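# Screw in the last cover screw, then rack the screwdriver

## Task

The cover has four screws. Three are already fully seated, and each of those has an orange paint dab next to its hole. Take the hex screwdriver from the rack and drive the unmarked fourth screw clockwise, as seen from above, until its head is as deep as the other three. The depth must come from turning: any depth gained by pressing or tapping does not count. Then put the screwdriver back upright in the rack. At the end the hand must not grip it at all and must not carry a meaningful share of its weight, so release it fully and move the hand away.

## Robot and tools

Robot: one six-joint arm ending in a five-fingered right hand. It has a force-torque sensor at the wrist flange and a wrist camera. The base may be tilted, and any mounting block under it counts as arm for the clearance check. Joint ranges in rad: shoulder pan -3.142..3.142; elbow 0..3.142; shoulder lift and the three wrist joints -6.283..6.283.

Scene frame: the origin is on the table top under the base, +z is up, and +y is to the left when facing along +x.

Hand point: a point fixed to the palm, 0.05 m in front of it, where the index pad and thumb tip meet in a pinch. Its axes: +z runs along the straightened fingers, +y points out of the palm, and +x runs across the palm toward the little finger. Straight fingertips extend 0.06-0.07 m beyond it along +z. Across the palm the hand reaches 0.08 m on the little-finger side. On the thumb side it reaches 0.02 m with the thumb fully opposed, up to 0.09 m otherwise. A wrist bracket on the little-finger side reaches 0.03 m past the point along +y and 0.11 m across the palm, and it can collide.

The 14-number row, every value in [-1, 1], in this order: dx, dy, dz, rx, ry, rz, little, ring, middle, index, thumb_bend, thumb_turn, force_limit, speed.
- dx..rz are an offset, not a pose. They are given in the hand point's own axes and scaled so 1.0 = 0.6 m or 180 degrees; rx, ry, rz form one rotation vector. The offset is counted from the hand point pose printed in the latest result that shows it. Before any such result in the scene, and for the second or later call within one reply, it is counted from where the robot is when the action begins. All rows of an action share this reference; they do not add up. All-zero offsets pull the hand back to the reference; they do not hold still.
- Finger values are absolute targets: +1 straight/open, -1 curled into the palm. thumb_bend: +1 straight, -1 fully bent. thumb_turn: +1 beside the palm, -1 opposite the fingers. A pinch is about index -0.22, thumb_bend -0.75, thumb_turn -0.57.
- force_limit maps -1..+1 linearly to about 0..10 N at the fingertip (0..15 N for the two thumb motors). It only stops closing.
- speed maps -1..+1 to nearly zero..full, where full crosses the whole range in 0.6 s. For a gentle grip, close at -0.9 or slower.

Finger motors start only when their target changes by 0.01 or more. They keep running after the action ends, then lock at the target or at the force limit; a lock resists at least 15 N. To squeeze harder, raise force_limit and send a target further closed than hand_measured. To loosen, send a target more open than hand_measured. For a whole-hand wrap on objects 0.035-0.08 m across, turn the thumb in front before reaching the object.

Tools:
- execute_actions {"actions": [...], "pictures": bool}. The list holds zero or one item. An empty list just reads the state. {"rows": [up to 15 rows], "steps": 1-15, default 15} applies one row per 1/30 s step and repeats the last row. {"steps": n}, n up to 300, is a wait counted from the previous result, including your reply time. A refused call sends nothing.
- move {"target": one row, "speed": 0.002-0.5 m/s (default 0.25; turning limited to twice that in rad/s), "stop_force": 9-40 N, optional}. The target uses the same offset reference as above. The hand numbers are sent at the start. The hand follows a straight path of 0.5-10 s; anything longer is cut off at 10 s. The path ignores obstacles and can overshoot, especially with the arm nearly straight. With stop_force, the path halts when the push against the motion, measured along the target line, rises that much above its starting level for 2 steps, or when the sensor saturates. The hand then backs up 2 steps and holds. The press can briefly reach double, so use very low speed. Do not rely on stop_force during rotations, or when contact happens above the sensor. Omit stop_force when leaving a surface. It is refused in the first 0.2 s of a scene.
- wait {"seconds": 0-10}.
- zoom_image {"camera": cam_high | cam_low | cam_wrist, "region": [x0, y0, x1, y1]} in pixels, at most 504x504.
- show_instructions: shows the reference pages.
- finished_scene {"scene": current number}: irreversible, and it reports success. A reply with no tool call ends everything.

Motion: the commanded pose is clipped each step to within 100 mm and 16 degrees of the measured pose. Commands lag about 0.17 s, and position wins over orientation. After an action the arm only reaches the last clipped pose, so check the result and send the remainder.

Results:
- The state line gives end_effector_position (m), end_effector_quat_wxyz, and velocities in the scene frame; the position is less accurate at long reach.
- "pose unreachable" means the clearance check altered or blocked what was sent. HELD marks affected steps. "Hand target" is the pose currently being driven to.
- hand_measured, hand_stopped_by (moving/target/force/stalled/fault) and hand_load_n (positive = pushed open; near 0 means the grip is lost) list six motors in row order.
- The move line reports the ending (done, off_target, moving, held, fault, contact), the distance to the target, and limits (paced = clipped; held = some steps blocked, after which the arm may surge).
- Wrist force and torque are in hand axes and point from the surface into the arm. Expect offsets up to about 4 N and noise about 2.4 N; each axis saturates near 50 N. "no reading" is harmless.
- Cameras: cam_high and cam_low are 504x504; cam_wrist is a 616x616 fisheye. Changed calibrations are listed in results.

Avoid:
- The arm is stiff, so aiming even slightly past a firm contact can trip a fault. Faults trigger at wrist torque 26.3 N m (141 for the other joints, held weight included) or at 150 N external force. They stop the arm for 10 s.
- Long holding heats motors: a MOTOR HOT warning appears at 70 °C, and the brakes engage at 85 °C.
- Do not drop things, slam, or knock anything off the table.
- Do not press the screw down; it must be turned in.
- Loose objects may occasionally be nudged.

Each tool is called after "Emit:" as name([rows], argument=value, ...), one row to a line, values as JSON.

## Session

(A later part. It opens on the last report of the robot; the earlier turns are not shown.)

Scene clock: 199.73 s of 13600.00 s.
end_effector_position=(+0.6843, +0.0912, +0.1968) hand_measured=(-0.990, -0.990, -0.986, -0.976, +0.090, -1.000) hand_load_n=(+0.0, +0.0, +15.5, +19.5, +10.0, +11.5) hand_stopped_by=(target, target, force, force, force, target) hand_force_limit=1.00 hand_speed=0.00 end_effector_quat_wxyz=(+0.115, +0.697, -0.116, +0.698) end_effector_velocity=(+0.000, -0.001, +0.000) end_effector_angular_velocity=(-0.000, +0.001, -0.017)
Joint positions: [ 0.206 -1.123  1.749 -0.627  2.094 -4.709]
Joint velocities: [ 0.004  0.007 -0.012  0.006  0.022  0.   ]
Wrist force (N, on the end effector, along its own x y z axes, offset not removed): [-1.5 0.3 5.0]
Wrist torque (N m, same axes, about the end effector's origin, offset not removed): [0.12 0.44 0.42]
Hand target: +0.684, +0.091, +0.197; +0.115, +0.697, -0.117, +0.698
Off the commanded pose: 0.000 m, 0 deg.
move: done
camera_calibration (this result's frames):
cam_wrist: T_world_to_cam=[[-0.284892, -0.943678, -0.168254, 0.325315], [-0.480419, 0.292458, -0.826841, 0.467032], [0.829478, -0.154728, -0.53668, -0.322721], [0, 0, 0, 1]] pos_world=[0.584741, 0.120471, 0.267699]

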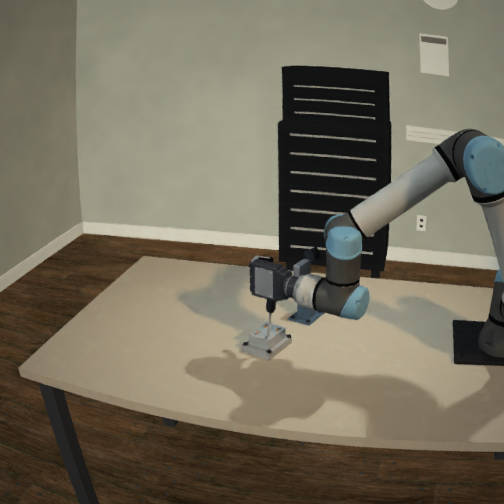

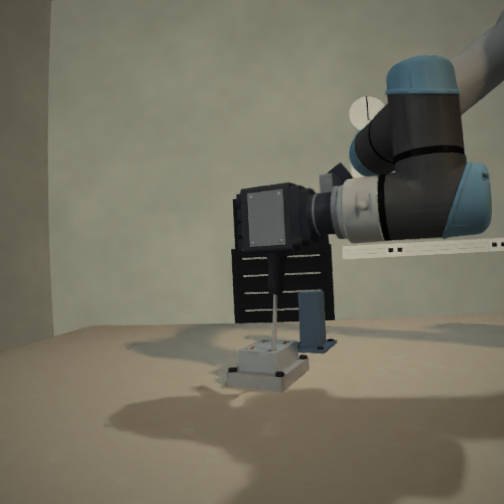

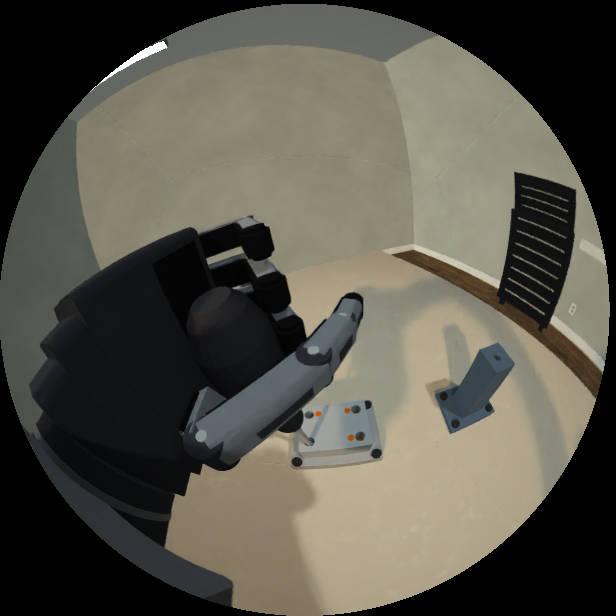

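Emit:
execute_actions([
  {"rows":[[0,0,0,0,0,0,0.2,0.2,0.2,0.2,0.6,-1,1,0.7]],"steps":13},
], pictures=false)

Emit:
move(target=[0,-0.0810,0.0172,0.3333,0,0,0.2,0.2,0.2,0.2,0.6,-1,1,0.5], speed=0.4)

Emit:
execute_actions([
  {"rows":[[0,0,0,0,0,0,-0.99,-0.99,-0.99,-0.99,0.6,-1,1,0.6]],"steps":15},
], pictures=false)

Emit:
execute_actions([
  {"rows":[[0,0,0,0,0,0,-0.99,-0.99,-0.99,-0.99,-0.96,-1,1,0.1]],"steps":15},
], pictures=false)

Emit:
move(target=[-0.0002,0.0235,-0.0358,-0.1667,0,0,-0.99,-0.99,-0.99,-0.99,-0.96,-1,1,0], speed=0.4)

Emit:
move(target=[-0.0002,0.0235,-0.0358,-0.1667,0,0,-0.99,-0.99,-0.99,-0.99,-0.96,-1,1,0], speed=0.4)

Emit:
execute_actions([
  {"rows":[[0,0,0,0,0,0,0.2,0.2,0.2,0.2,0.6,-1,1,0.7]],"steps":13},
], pictures=false)

Emit:
move(target=[0,-0.0810,0.0172,0.3333,0,0,0.2,0.2,0.2,0.2,0.6,-1,1,0.5], speed=0.4)

Emit:
execute_actions([
  {"rows":[[0,0,0,0,0,0,-0.99,-0.99,-0.99,-0.99,0.6,-1,1,0.6]],"steps":15},
], pictures=false)

Emit:
execute_actions([
  {"rows":[[0,0,0,0,0,0,-0.99,-0.99,-0.99,-0.99,-0.96,-1,1,0.1]],"steps":15},
], pictures=false)

Emit:
move(target=[-0.0002,0.0235,-0.0358,-0.1667,0,0,-0.99,-0.99,-0.99,-0.99,-0.96,-1,1,0], speed=0.4)

Emit:
move(target=[-0.0002,0.0235,-0.0358,-0.1667,0,0,-0.99,-0.99,-0.99,-0.99,-0.96,-1,1,0], speed=0.4)

Emit:
zoom_image(camera="cam_low", region=[250,260,300,360])

Scene clock: 202.70 s of 13600.00 s.
end_effector_position=(+0.6843, +0.0913, +0.1969) hand_measured=(-0.056, -0.056, -0.052, -0.046, +0.600, -1.000) hand_load_n=(+0.0, +0.5, +0.5, +0.5, +0.0, +0.0) hand_stopped_by=(moving, moving, moving, moving, moving, target) hand_force_limit=1.00 hand_speed=0.70 end_effector_quat_wxyz=(+0.115, +0.697, -0.116, +0.698) end_effector_velocity=(-0.000, -0.000, +0.000) end_effector_angular_velocity=(-0.002, +0.001, +0.001)
Joint positions: [ 0.206 -1.123  1.749 -0.627  2.094 -4.709]
Joint velocities: [-0.001 -0.001  0.001  0.    -0.002 -0.002]
Wrist force (N, on the end effector, along its own x y z axes, offset not removed): [0.1 2.7 -0.2]
Wrist torque (N m, same axes, about the end effector's origin, offset not removed): [0.48 -0.04 0.12]
Hand target: +0.684, +0.091, +0.197; +0.115, +0.697, -0.116, +0.698
Off the commanded pose: 0.000 m, 0 deg.
Steps of this call (steps 1 to 76: nothing new was sent; steps 77 to 89: all 13 steps of this action). Readings (end_effector_position | what the end effector reports):
77: (+0.6844, +0.0911, +0.1969) | hand_measured=(-0.990, -0.990, -0.986, -0.976, +0.090, -1.000) hand_load_n=(+0.0, +0.0, +15.5, +19.5, +10.0, +11.5) hand_stopped_by=(moving, moving, moving, moving, moving, target) hand_force_limit=1.00 hand_speed=0.70
78: (+0.6844, +0.0911, +0.1969) | hand_measured=(-0.990, -0.990, -0.986, -0.976, +0.090, -1.000) hand_load_n=(+0.0, +0.0, +15.5, +19.5, +10.0, +11.5) hand_stopped_by=(moving, moving, moving, moving, moving, target) hand_force_limit=1.00 hand_speed=0.70
80: (+0.6844, +0.0913, +0.1969) | hand_measured=(-0.906, -0.906, -0.904, -0.896, +0.138, -1.000) hand_load_n=(+0.0, +0.0, -6.0, +0.0, +3.0, +2.0) hand_stopped_by=(moving, moving, moving, moving, moving, target) hand_force_limit=1.00 hand_speed=0.70
84: (+0.6844, +0.0914, +0.1969) | hand_measured=(-0.528, -0.528, -0.524, -0.518, +0.374, -1.000) hand_load_n=(+0.0, +0.5, +0.5, +0.5, +0.0, +0.0) hand_stopped_by=(moving, moving, moving, moving, moving, target) hand_force_limit=1.00 hand_speed=0.70
89: the state above

Scene clock: 205.03 s of 13600.00 s.
end_effector_position=(+0.7093, +0.1337, +0.1969) hand_measured=(+0.200, +0.200, +0.200, +0.200, +0.600, -1.000) hand_load_n=(+0.0, +0.0, +0.0, +0.0, +0.0, +0.0) hand_stopped_by=(target, target, target, target, target, target) hand_force_limit=1.00 hand_speed=0.50 end_effector_quat_wxyz=(-0.249, +0.662, +0.248, +0.663) end_effector_velocity=(+0.000, +0.002, -0.000) end_effector_angular_velocity=(+0.000, +0.002, +0.020)
Joint positions: [-0.241 -1.2    1.868 -0.674  0.602 -4.707]
Joint velocities: [-0.003  0.006 -0.009  0.005 -0.023 -0.   ]
Wrist force (N, on the end effector, along its own x y z axes, offset not removed): [1.3 2.7 1.1]
Wrist torque (N m, same axes, about the end effector's origin, offset not removed): [0.47 -0.22 0.17]
Hand target: +0.709, +0.134, +0.197; -0.249, +0.661, +0.249, +0.662
Off the commanded pose: 0.000 m, 0 deg.
move: done
camera_calibration (this result's frames):
cam_wrist: T_world_to_cam=[[0.673442, -0.720208, -0.166661, -0.33741], [-0.492933, -0.269486, -0.827281, 0.550719], [0.550902, 0.639279, -0.536498, -0.245459], [0, 0, 0, 1]] pos_world=[0.633917, 0.0623221, 0.267678]

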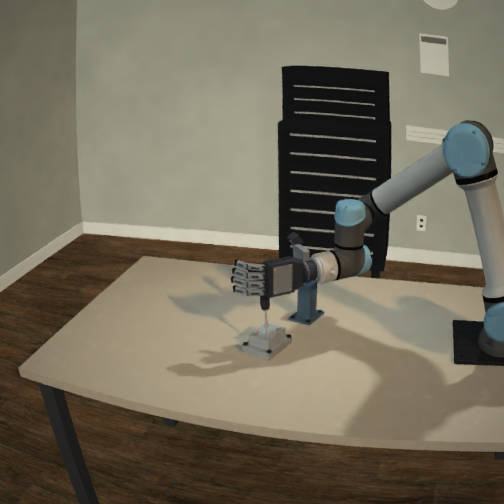

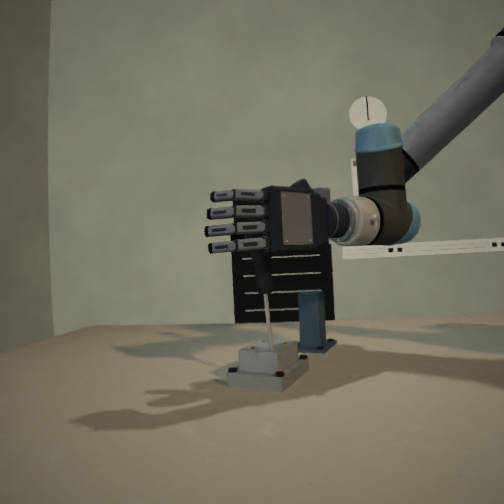

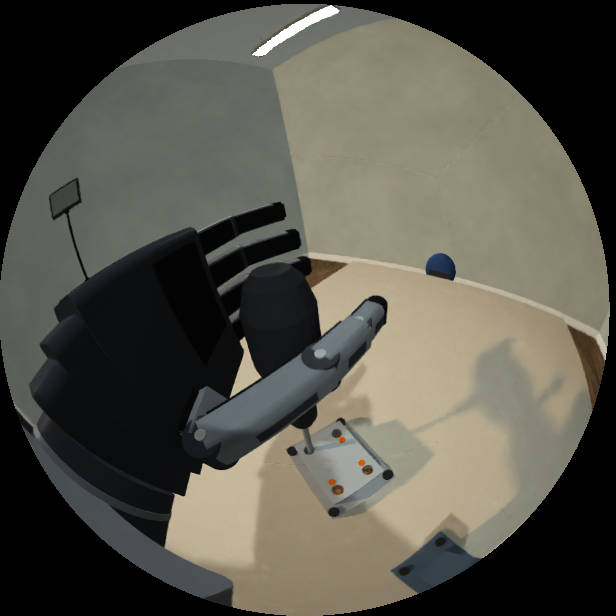

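Scene clock: 205.53 s of 13600.00 s.
end_effector_position=(+0.7094, +0.1336, +0.1969) hand_measured=(-0.858, -0.858, -0.858, -0.858, +0.600, -1.000) hand_load_n=(+0.0, +0.0, +0.0, +0.0, +0.0, +0.0) hand_stopped_by=(moving, moving, moving, moving, target, target) hand_force_limit=1.00 hand_speed=0.60 end_effector_quat_wxyz=(-0.248, +0.662, +0.248, +0.663) end_effector_velocity=(+0.000, -0.001, -0.000) end_effector_angular_velocity=(+0.000, +0.000, -0.003)
Joint positions: [-0.241 -1.2    1.868 -0.674  0.602 -4.707]
Joint velocities: [ 0.    -0.     0.001 -0.     0.003  0.   ]
Wrist force (N, on the end effector, along its own x y z axes, offset not removed): [0.5 3.7 -0.2]
Wrist torque (N m, same axes, about the end effector's origin, offset not removed): [0.71 0.01 0.13]
Hand target: +0.709, +0.134, +0.197; -0.249, +0.662, +0.248, +0.663
Off the commanded pose: 0.000 m, 0 deg.
Steps of this call (steps 1 to 15: all 15 steps of this action). Readings (end_effector_position | what the end effector reports):
1: (+0.7093, +0.1337, +0.1969) | hand_measured=(+0.200, +0.200, +0.200, +0.200, +0.600, -1.000) hand_load_n=(+0.0, +0.0, +0.0, +0.0, +0.0, +0.0) hand_stopped_by=(moving, moving, moving, moving, target, target) hand_force_limit=1.00 hand_speed=0.60
2: (+0.7093, +0.1337, +0.1969) | hand_measured=(+0.200, +0.200, +0.200, +0.200, +0.600, -1.000) hand_load_n=(+0.0, +0.0, +0.0, +0.0, +0.0, +0.0) hand_stopped_by=(moving, moving, moving, moving, target, target) hand_force_limit=1.00 hand_speed=0.60
4: (+0.7093, +0.1337, +0.1969) | hand_measured=(+0.120, +0.120, +0.120, +0.120, +0.600, -1.000) hand_load_n=(+0.0, -0.5, -0.5, -0.5, +0.0, +0.0) hand_stopped_by=(moving, moving, moving, moving, target, target) hand_force_limit=1.00 hand_speed=0.60
8: (+0.7094, +0.1336, +0.1969) | hand_measured=(-0.236, -0.236, -0.236, -0.236, +0.600, -1.000) hand_load_n=(+0.0, -0.5, -0.5, -0.5, +0.0, +0.0) hand_stopped_by=(moving, moving, moving, moving, target, target) hand_force_limit=1.00 hand_speed=0.60
15: the state above

Scene clock: 206.03 s of 13600.00 s.
end_effector_position=(+0.7094, +0.1336, +0.1969) hand_measured=(-0.990, -0.990, -0.986, -0.982, +0.154, -1.000) hand_load_n=(+0.0, +0.0, +13.5, +15.0, +12.5, +2.5) hand_stopped_by=(target, target, force, force, moving, target) hand_force_limit=1.00 hand_speed=0.10 end_effector_quat_wxyz=(-0.248, +0.662, +0.248, +0.663) end_effector_velocity=(+0.000, -0.001, +0.001) end_effector_angular_velocity=(-0.000, -0.001, -0.002)
Joint positions: [-0.241 -1.2    1.868 -0.674  0.602 -4.707]
Joint velocities: [-0.001 -0.    -0.    -0.     0.001  0.   ]
Wrist force (N, on the end effector, along its own x y z axes, offset not removed): [3.9 3.4 0.8]
Wrist torque (N m, same axes, about the end effector's origin, offset not removed): [0.45 -0.54 0.14]
Hand target: +0.709, +0.134, +0.197; -0.248, +0.662, +0.248, +0.663
Off the commanded pose: 0.000 m, 0 deg.
Steps of this call (steps 1 to 15: all 15 steps of this action). Readings (end_effector_position | what the end effector reports):
1: (+0.7094, +0.1336, +0.1969) | hand_measured=(-0.946, -0.946, -0.946, -0.946, +0.600, -1.000) hand_load_n=(+0.0, +0.0, +0.0, +2.5, +0.0, +0.5) hand_stopped_by=(moving, moving, moving, moving, moving, target) hand_force_limit=1.00 hand_speed=0.10
2: (+0.7094, +0.1336, +0.1969) | hand_measured=(-0.986, -0.986, -0.984, -0.984, +0.600, -1.000) hand_load_n=(+0.0, +0.0, +9.5, +11.0, +1.5, +0.5) hand_stopped_by=(moving, moving, moving, force, moving, target) hand_force_limit=1.00 hand_speed=0.10
4: (+0.7094, +0.1336, +0.1969) | hand_measured=(-0.990, -0.990, -0.986, -0.982, +0.568, -1.000) hand_load_n=(+0.0, +0.0, +10.0, +10.0, +2.5, +0.5) hand_stopped_by=(moving, moving, force, force, moving, target) hand_force_limit=1.00 hand_speed=0.10
8: (+0.7094, +0.1336, +0.1969) | hand_measured=(-0.990, -0.990, -0.986, -0.982, +0.418, -1.000) hand_load_n=(+0.0, +0.0, +10.0, +10.5, +7.0, +2.0) hand_stopped_by=(target, target, force, force, moving, target) hand_force_limit=1.00 hand_speed=0.10
15: the state above

Scene clock: 207.67 s of 13600.00 s.
end_effector_position=(+0.7026, +0.1090, +0.1968) hand_measured=(-0.990, -0.990, -0.986, -0.980, +0.092, -1.000) hand_load_n=(+0.0, +0.0, +15.0, +20.0, +11.0, +7.0) hand_stopped_by=(target, target, force, force, force, target) hand_force_limit=1.00 hand_speed=0.00 end_effector_quat_wxyz=(-0.070, +0.703, +0.069, +0.704) end_effector_velocity=(+0.001, -0.001, -0.001) end_effector_angular_velocity=(-0.000, +0.002, -0.017)
Joint positions: [-0.022 -1.241  1.928 -0.69   1.343 -4.709]
Joint velocities: [ 0.007  0.004 -0.005  0.003  0.024 -0.001]
Wrist force (N, on the end effector, along its own x y z axes, offset not removed): [4.4 2.0 2.9]
Wrist torque (N m, same axes, about the end effector's origin, offset not removed): [0.34 -0.13 0.25]
Hand target: +0.703, +0.109, +0.197; -0.069, +0.703, +0.068, +0.704
Off the commanded pose: 0.000 m, 0 deg.
move: done
camera_calibration (this result's frames):
cam_wrist: T_world_to_cam=[[0.224878, -0.959863, -0.167608, -0.00919908], [-0.561684, 0.0128601, -0.827252, 0.558244], [0.796204, 0.280173, -0.536248, -0.359212], [0, 0, 0, 1]] pos_world=[0.601632, 0.0846326, 0.26764]

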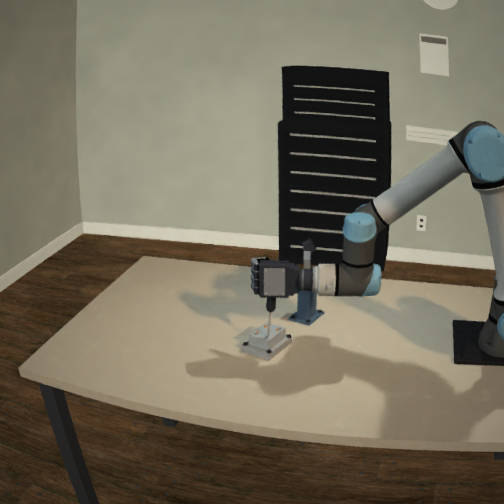

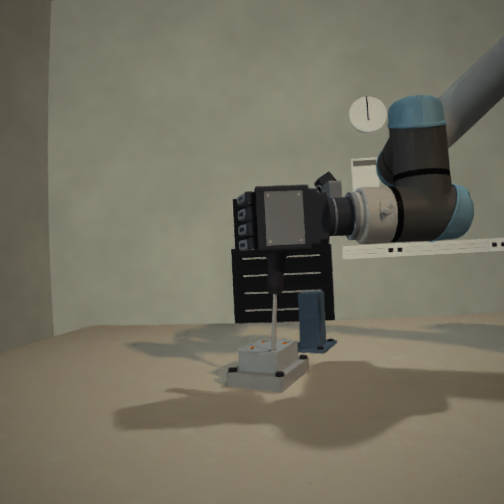

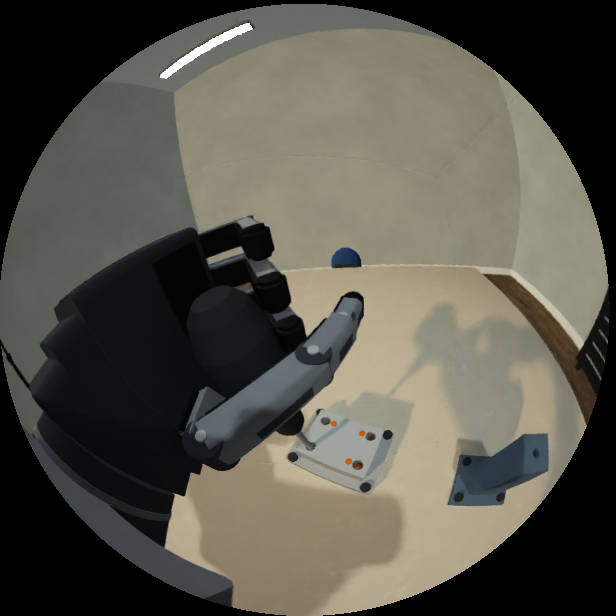

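Scene clock: 209.03 s of 13600.00 s.
end_effector_position=(+0.6843, +0.0911, +0.1966) hand_measured=(-0.990, -0.990, -0.986, -0.976, +0.092, -1.000) hand_load_n=(+0.0, +0.0, +15.5, +19.5, +10.0, +11.0) hand_stopped_by=(target, target, force, force, force, target) hand_force_limit=1.00 hand_speed=0.00 end_effector_quat_wxyz=(+0.114, +0.697, -0.115, +0.698) end_effector_velocity=(+0.000, -0.001, +0.000) end_effector_angular_velocity=(-0.000, +0.001, -0.016)
Joint positions: [ 0.205 -1.124  1.75  -0.628  2.092 -4.71 ]
Joint velocities: [ 0.004  0.007 -0.012  0.006  0.02   0.   ]
Wrist force (N, on the end effector, along its own x y z axes, offset not removed): [-2.2 0.4 4.1]
Wrist torque (N m, same axes, about the end effector's origin, offset not removed): [0.19 0.43 0.33]
Hand target: +0.684, +0.091, +0.197; +0.115, +0.697, -0.116, +0.698
Off the commanded pose: 0.000 m, 0 deg.
move: done
camera_calibration (this result's frames):
cam_wrist: T_world_to_cam=[[-0.283353, -0.944137, -0.168275, 0.324184], [-0.480757, 0.291668, -0.826923, 0.467212], [0.829809, -0.153412, -0.536546, -0.323223], [0, 0, 0, 1]] pos_world=[0.584687, 0.120217, 0.267477]

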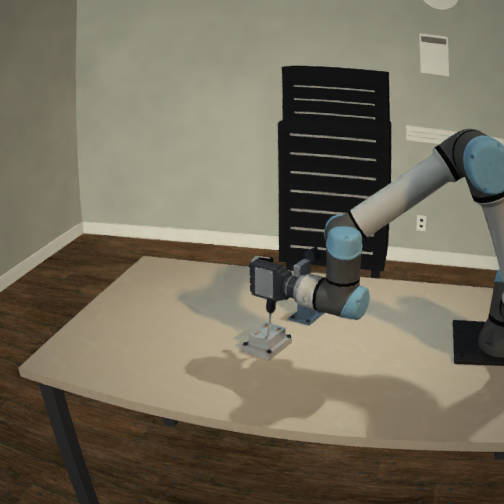

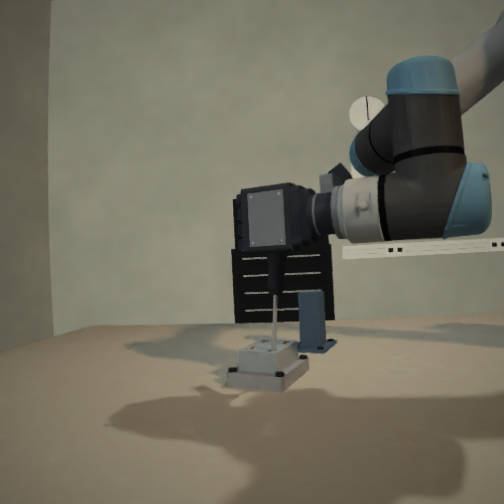

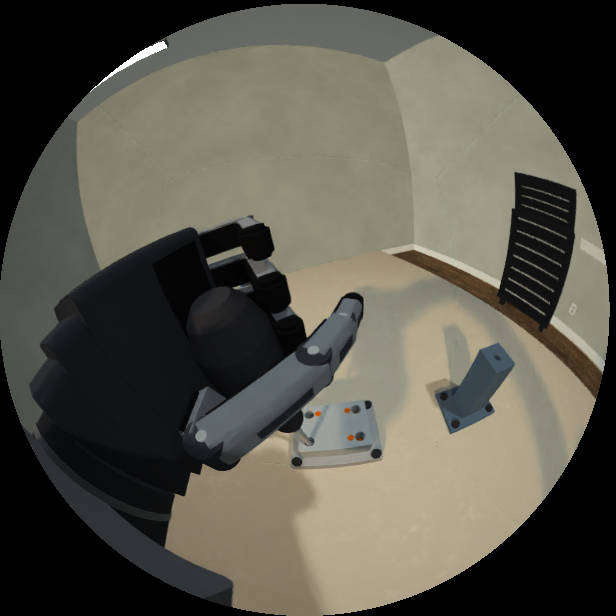

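Scene clock: 209.47 s of 13600.00 s.
end_effector_position=(+0.6844, +0.0912, +0.1967) hand_measured=(-0.056, -0.056, -0.052, -0.044, +0.600, -1.000) hand_load_n=(+0.0, +0.5, +0.5, +0.5, +0.0, +0.0) hand_stopped_by=(moving, moving, moving, moving, moving, target) hand_force_limit=1.00 hand_speed=0.70 end_effector_quat_wxyz=(+0.114, +0.697, -0.115, +0.698) end_effector_velocity=(-0.000, +0.000, +0.000) end_effector_angular_velocity=(+0.000, -0.001, +0.001)
Joint positions: [ 0.205 -1.124  1.75  -0.628  2.092 -4.71 ]
Joint velocities: [-0.    -0.001  0.002 -0.001 -0.001 -0.   ]
Wrist force (N, on the end effector, along its own x y z axes, offset not removed): [0.3 1.3 1.0]
Wrist torque (N m, same axes, about the end effector's origin, offset not removed): [0.26 -0.03 0.08]
Hand target: +0.684, +0.091, +0.197; +0.114, +0.697, -0.115, +0.698
Off the commanded pose: 0.000 m, 0 deg.
Steps of this call (steps 1 to 13: all 13 steps of this action). Readings (end_effector_position | what the end effector reports):
1: (+0.6843, +0.0911, +0.1966) | hand_measured=(-0.990, -0.990, -0.986, -0.976, +0.092, -1.000) hand_load_n=(+0.0, +0.0, +15.5, +19.5, +10.0, +11.0) hand_stopped_by=(moving, moving, moving, moving, moving, target) hand_force_limit=1.00 hand_speed=0.70
2: (+0.6843, +0.0911, +0.1966) | hand_measured=(-0.990, -0.990, -0.986, -0.976, +0.092, -1.000) hand_load_n=(+0.0, +0.0, +15.5, +19.5, +10.0, +11.0) hand_stopped_by=(moving, moving, moving, moving, moving, target) hand_force_limit=1.00 hand_speed=0.70
4: (+0.6843, +0.0911, +0.1966) | hand_measured=(-0.906, -0.906, -0.904, -0.894, +0.140, -1.000) hand_load_n=(+0.0, +0.0, -5.5, +0.0, +3.0, +2.0) hand_stopped_by=(moving, moving, moving, moving, moving, target) hand_force_limit=1.00 hand_speed=0.70
8: (+0.6844, +0.0912, +0.1966) | hand_measured=(-0.528, -0.528, -0.524, -0.518, +0.378, -1.000) hand_load_n=(+0.0, +0.5, +0.5, +0.5, +0.0, +0.0) hand_stopped_by=(moving, moving, moving, moving, moving, target) hand_force_limit=1.00 hand_speed=0.70
13: the state above

Scene clock: 211.80 s of 13600.00 s.
end_effector_position=(+0.7092, +0.1337, +0.1967) hand_measured=(+0.200, +0.200, +0.200, +0.200, +0.600, -1.000) hand_load_n=(+0.0, +0.0, +0.0, +0.0, +0.0, +0.0) hand_stopped_by=(target, target, target, target, target, target) hand_force_limit=1.00 hand_speed=0.50 end_effector_quat_wxyz=(-0.249, +0.661, +0.249, +0.662) end_effector_velocity=(+0.001, +0.001, -0.000) end_effector_angular_velocity=(+0.000, +0.002, +0.018)
Joint positions: [-0.242 -1.199  1.868 -0.674  0.6   -4.707]
Joint velocities: [-0.004  0.006 -0.009  0.005 -0.022 -0.   ]
Wrist force (N, on the end effector, along its own x y z axes, offset not removed): [-0.7 2.7 0.8]
Wrist torque (N m, same axes, about the end effector's origin, offset not removed): [0.43 0.11 0.03]
Hand target: +0.709, +0.134, +0.197; -0.250, +0.661, +0.249, +0.662
Off the commanded pose: 0.000 m, 0 deg.
move: done
camera_calibration (this result's frames):
cam_wrist: T_world_to_cam=[[0.674717, -0.719046, -0.166526, -0.338459], [-0.492315, -0.270352, -0.827367, 0.550235], [0.549894, 0.640221, -0.536408, -0.244971], [0, 0, 0, 1]] pos_world=[0.633961, 0.0622252, 0.26748]

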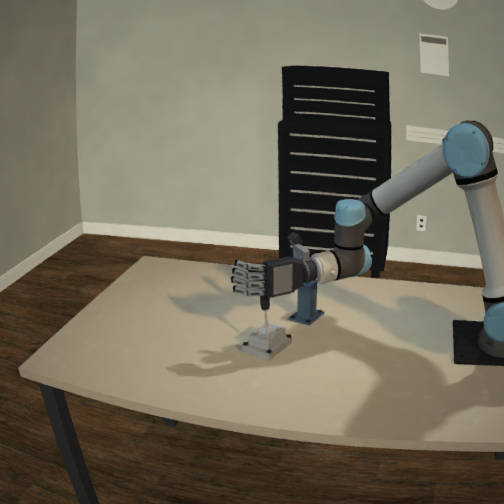

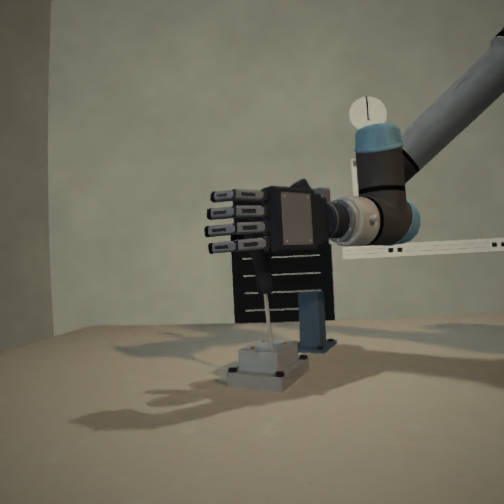

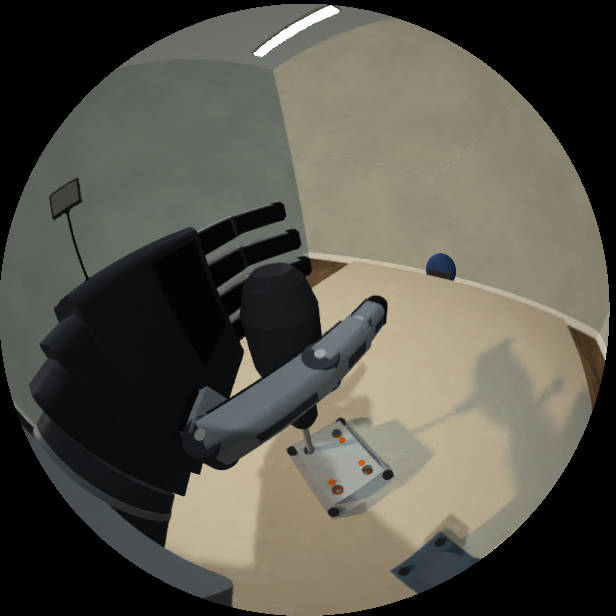

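Scene clock: 212.30 s of 13600.00 s.
end_effector_position=(+0.7094, +0.1336, +0.1968) hand_measured=(-0.858, -0.858, -0.858, -0.858, +0.600, -1.000) hand_load_n=(+0.0, +0.0, +0.0, +0.0, +0.0, +0.0) hand_stopped_by=(moving, moving, moving, moving, target, target) hand_force_limit=1.00 hand_speed=0.60 end_effector_quat_wxyz=(-0.249, +0.661, +0.249, +0.662) end_effector_velocity=(-0.000, +0.001, +0.000) end_effector_angular_velocity=(-0.000, -0.000, +0.001)
Joint positions: [-0.242 -1.199  1.868 -0.674  0.6   -4.707]
Joint velocities: [ 0.001 -0.    -0.     0.001 -0.    -0.   ]
Wrist force (N, on the end effector, along its own x y z axes, offset not removed): [0.1 1.0 1.5]
Wrist torque (N m, same axes, about the end effector's origin, offset not removed): [0.13 -0.03 0.10]
Hand target: +0.709, +0.134, +0.197; -0.249, +0.661, +0.249, +0.662
Off the commanded pose: 0.000 m, 0 deg.
Steps of this call (steps 1 to 15: all 15 steps of this action). Readings (end_effector_position | what the end effector reports):
1: (+0.7093, +0.1337, +0.1967) | hand_measured=(+0.200, +0.200, +0.200, +0.200, +0.600, -1.000) hand_load_n=(+0.0, +0.0, +0.0, +0.0, +0.0, +0.0) hand_stopped_by=(moving, moving, moving, moving, target, target) hand_force_limit=1.00 hand_speed=0.60
2: (+0.7093, +0.1337, +0.1967) | hand_measured=(+0.200, +0.200, +0.200, +0.200, +0.600, -1.000) hand_load_n=(+0.0, +0.0, +0.0, +0.0, +0.0, +0.0) hand_stopped_by=(moving, moving, moving, moving, target, target) hand_force_limit=1.00 hand_speed=0.60
4: (+0.7093, +0.1337, +0.1967) | hand_measured=(+0.120, +0.120, +0.120, +0.120, +0.600, -1.000) hand_load_n=(+0.0, -0.5, -0.5, -0.5, +0.0, +0.0) hand_stopped_by=(moving, moving, moving, moving, target, target) hand_force_limit=1.00 hand_speed=0.60
8: (+0.7093, +0.1336, +0.1967) | hand_measured=(-0.236, -0.236, -0.236, -0.236, +0.600, -1.000) hand_load_n=(+0.0, -0.5, -0.5, -0.5, +0.0, +0.0) hand_stopped_by=(moving, moving, moving, moving, target, target) hand_force_limit=1.00 hand_speed=0.60
15: the state above

Scene clock: 212.80 s of 13600.00 s.
end_effector_position=(+0.7093, +0.1336, +0.1968) hand_measured=(-0.990, -0.990, -0.986, -0.982, +0.156, -1.000) hand_load_n=(+0.0, +0.0, +12.5, +14.0, +14.0, +3.5) hand_stopped_by=(target, target, force, force, moving, target) hand_force_limit=1.00 hand_speed=0.10 end_effector_quat_wxyz=(-0.249, +0.661, +0.249, +0.662) end_effector_velocity=(+0.000, -0.000, +0.000) end_effector_angular_velocity=(-0.000, -0.000, -0.001)
Joint positions: [-0.242 -1.199  1.868 -0.674  0.6   -4.707]
Joint velocities: [ 0.    -0.     0.    -0.     0.001  0.   ]
Wrist force (N, on the end effector, along its own x y z axes, offset not removed): [2.8 2.5 0.3]
Wrist torque (N m, same axes, about the end effector's origin, offset not removed): [0.34 -0.26 0.02]
Hand target: +0.709, +0.134, +0.197; -0.249, +0.661, +0.249, +0.662
Off the commanded pose: 0.000 m, 0 deg.
Steps of this call (steps 1 to 15: all 15 steps of this action). Readings (end_effector_position | what the end effector reports):
1: (+0.7093, +0.1336, +0.1967) | hand_measured=(-0.946, -0.946, -0.946, -0.946, +0.600, -1.000) hand_load_n=(+0.0, +0.0, +0.0, +2.5, +0.0, +0.0) hand_stopped_by=(moving, moving, moving, moving, moving, target) hand_force_limit=1.00 hand_speed=0.10
2: (+0.7093, +0.1336, +0.1967) | hand_measured=(-0.986, -0.986, -0.984, -0.982, +0.600, -1.000) hand_load_n=(+0.0, +0.0, +9.5, +11.0, +1.5, +0.5) hand_stopped_by=(moving, moving, moving, force, moving, target) hand_force_limit=1.00 hand_speed=0.10
4: (+0.7093, +0.1336, +0.1967) | hand_measured=(-0.990, -0.990, -0.986, -0.982, +0.568, -1.000) hand_load_n=(+0.0, +0.0, +10.0, +10.0, +2.5, +1.0) hand_stopped_by=(moving, moving, force, force, moving, target) hand_force_limit=1.00 hand_speed=0.10
8: (+0.7093, +0.1336, +0.1968) | hand_measured=(-0.990, -0.990, -0.986, -0.982, +0.418, -1.000) hand_load_n=(+0.0, +0.0, +10.0, +10.5, +7.0, +2.0) hand_stopped_by=(target, target, force, force, moving, target) hand_force_limit=1.00 hand_speed=0.10
15: the state above

Scene clock: 214.43 s of 13600.00 s.
end_effector_position=(+0.7025, +0.1090, +0.1967) hand_measured=(-0.990, -0.990, -0.986, -0.980, +0.090, -1.000) hand_load_n=(+0.0, +0.0, +15.0, +19.5, +11.5, +7.5) hand_stopped_by=(target, target, force, force, force, target) hand_force_limit=1.00 hand_speed=0.00 end_effector_quat_wxyz=(-0.070, +0.703, +0.069, +0.704) end_effector_velocity=(+0.000, -0.000, +0.000) end_effector_angular_velocity=(-0.001, +0.000, -0.016)
Joint positions: [-0.023 -1.241  1.929 -0.691  1.34  -4.709]
Joint velocities: [ 0.008  0.003 -0.005  0.002  0.024 -0.001]
Wrist force (N, on the end effector, along its own x y z axes, offset not removed): [6.1 1.2 0.9]
Wrist torque (N m, same axes, about the end effector's origin, offset not removed): [0.22 -0.30 0.34]
Hand target: +0.703, +0.109, +0.197; -0.069, +0.703, +0.068, +0.704
Off the commanded pose: 0.000 m, 0 deg.
move: done
camera_calibration (this result's frames):
cam_wrist: T_world_to_cam=[[0.226571, -0.959474, -0.167555, -0.0104455], [-0.561564, 0.0118733, -0.827348, 0.558112], [0.795809, 0.281546, -0.536117, -0.359197], [0, 0, 0, 1]] pos_world=[0.601634, 0.0844814, 0.267431]

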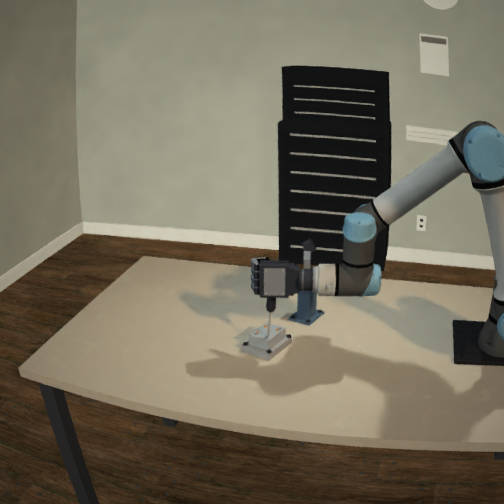

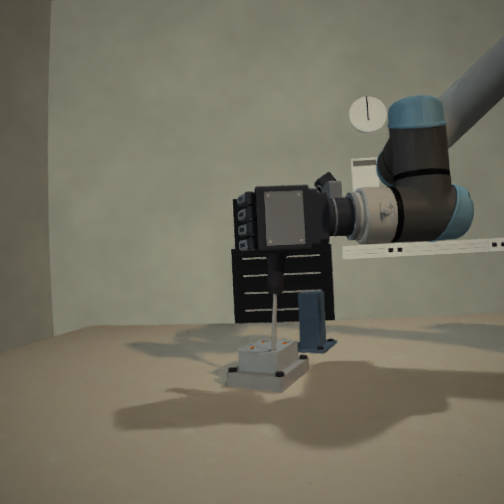

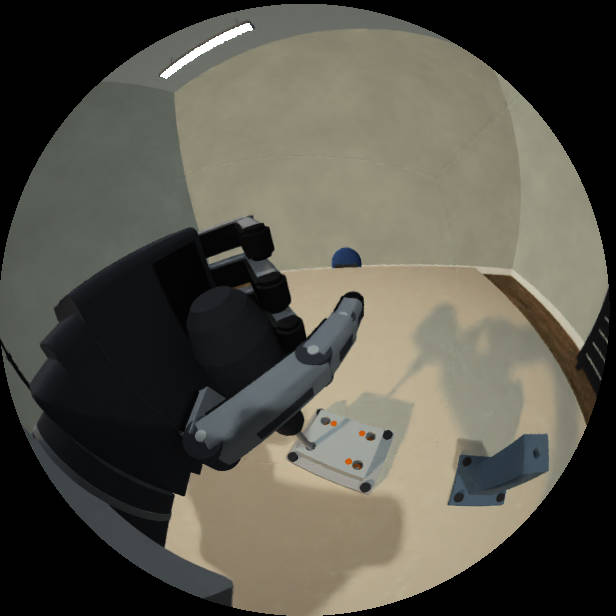

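Scene clock: 215.80 s of 13600.00 s.
end_effector_position=(+0.6843, +0.0911, +0.1964) hand_measured=(-0.990, -0.990, -0.986, -0.976, +0.090, -1.000) hand_load_n=(+0.0, +0.0, +15.0, +20.0, +10.5, +11.5) hand_stopped_by=(target, target, force, force, force, target) hand_force_limit=1.00 hand_speed=0.00 end_effector_quat_wxyz=(+0.114, +0.697, -0.115, +0.698) end_effector_velocity=(+0.000, -0.000, +0.000) end_effector_angular_velocity=(-0.000, +0.001, -0.015)
Joint positions: [ 0.205 -1.124  1.752 -0.629  2.089 -4.71 ]
Joint velocities: [ 0.005  0.006 -0.012  0.007  0.019  0.   ]
Wrist force (N, on the end effector, along its own x y z axes, offset not removed): [-2.5 0.8 5.1]
Wrist torque (N m, same axes, about the end effector's origin, offset not removed): [0.19 0.39 0.33]
Hand target: +0.684, +0.091, +0.196; +0.114, +0.697, -0.116, +0.698
Off the commanded pose: 0.000 m, 0 deg.
move: done
camera_calibration (this result's frames):
cam_wrist: T_world_to_cam=[[-0.281687, -0.944628, -0.168315, 0.323056], [-0.481121, 0.290827, -0.827008, 0.467396], [0.830166, -0.151977, -0.536402, -0.323735], [0, 0, 0, 1]] pos_world=[0.584629, 0.120036, 0.267264]

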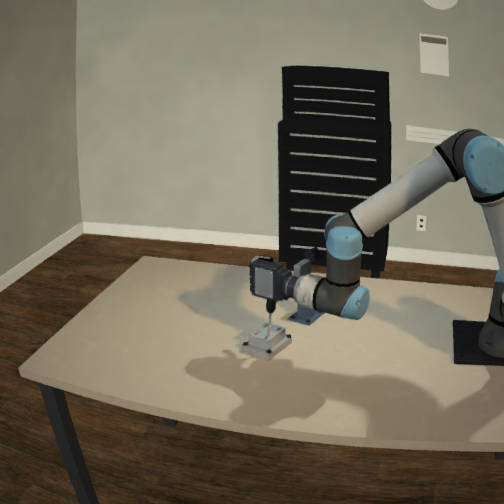

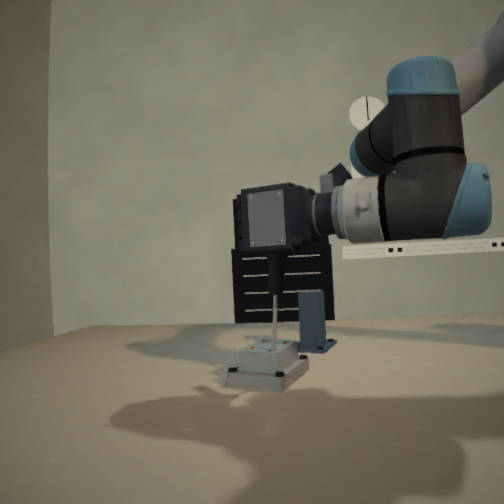

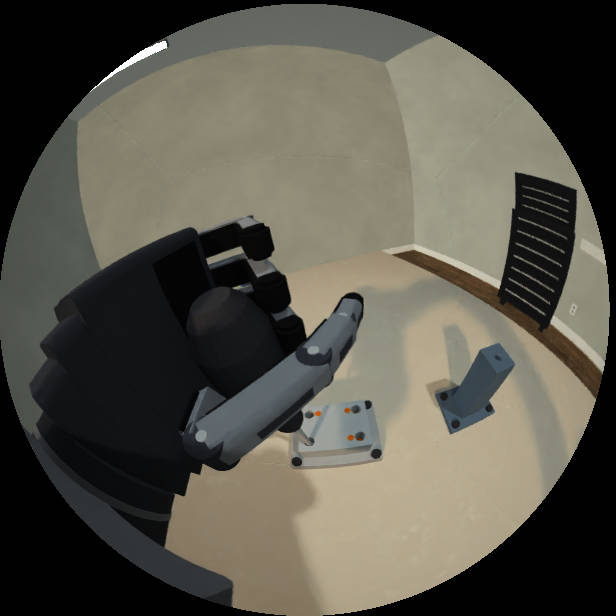

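Region (250, 260, 300, 360) of cam_low's 504x504 image, scaled by 5.040, with more detail than that image has.

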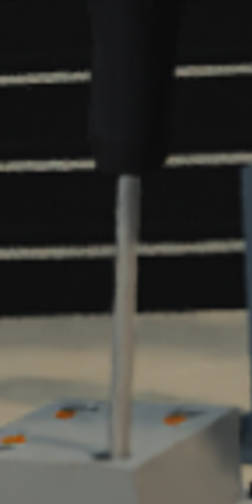

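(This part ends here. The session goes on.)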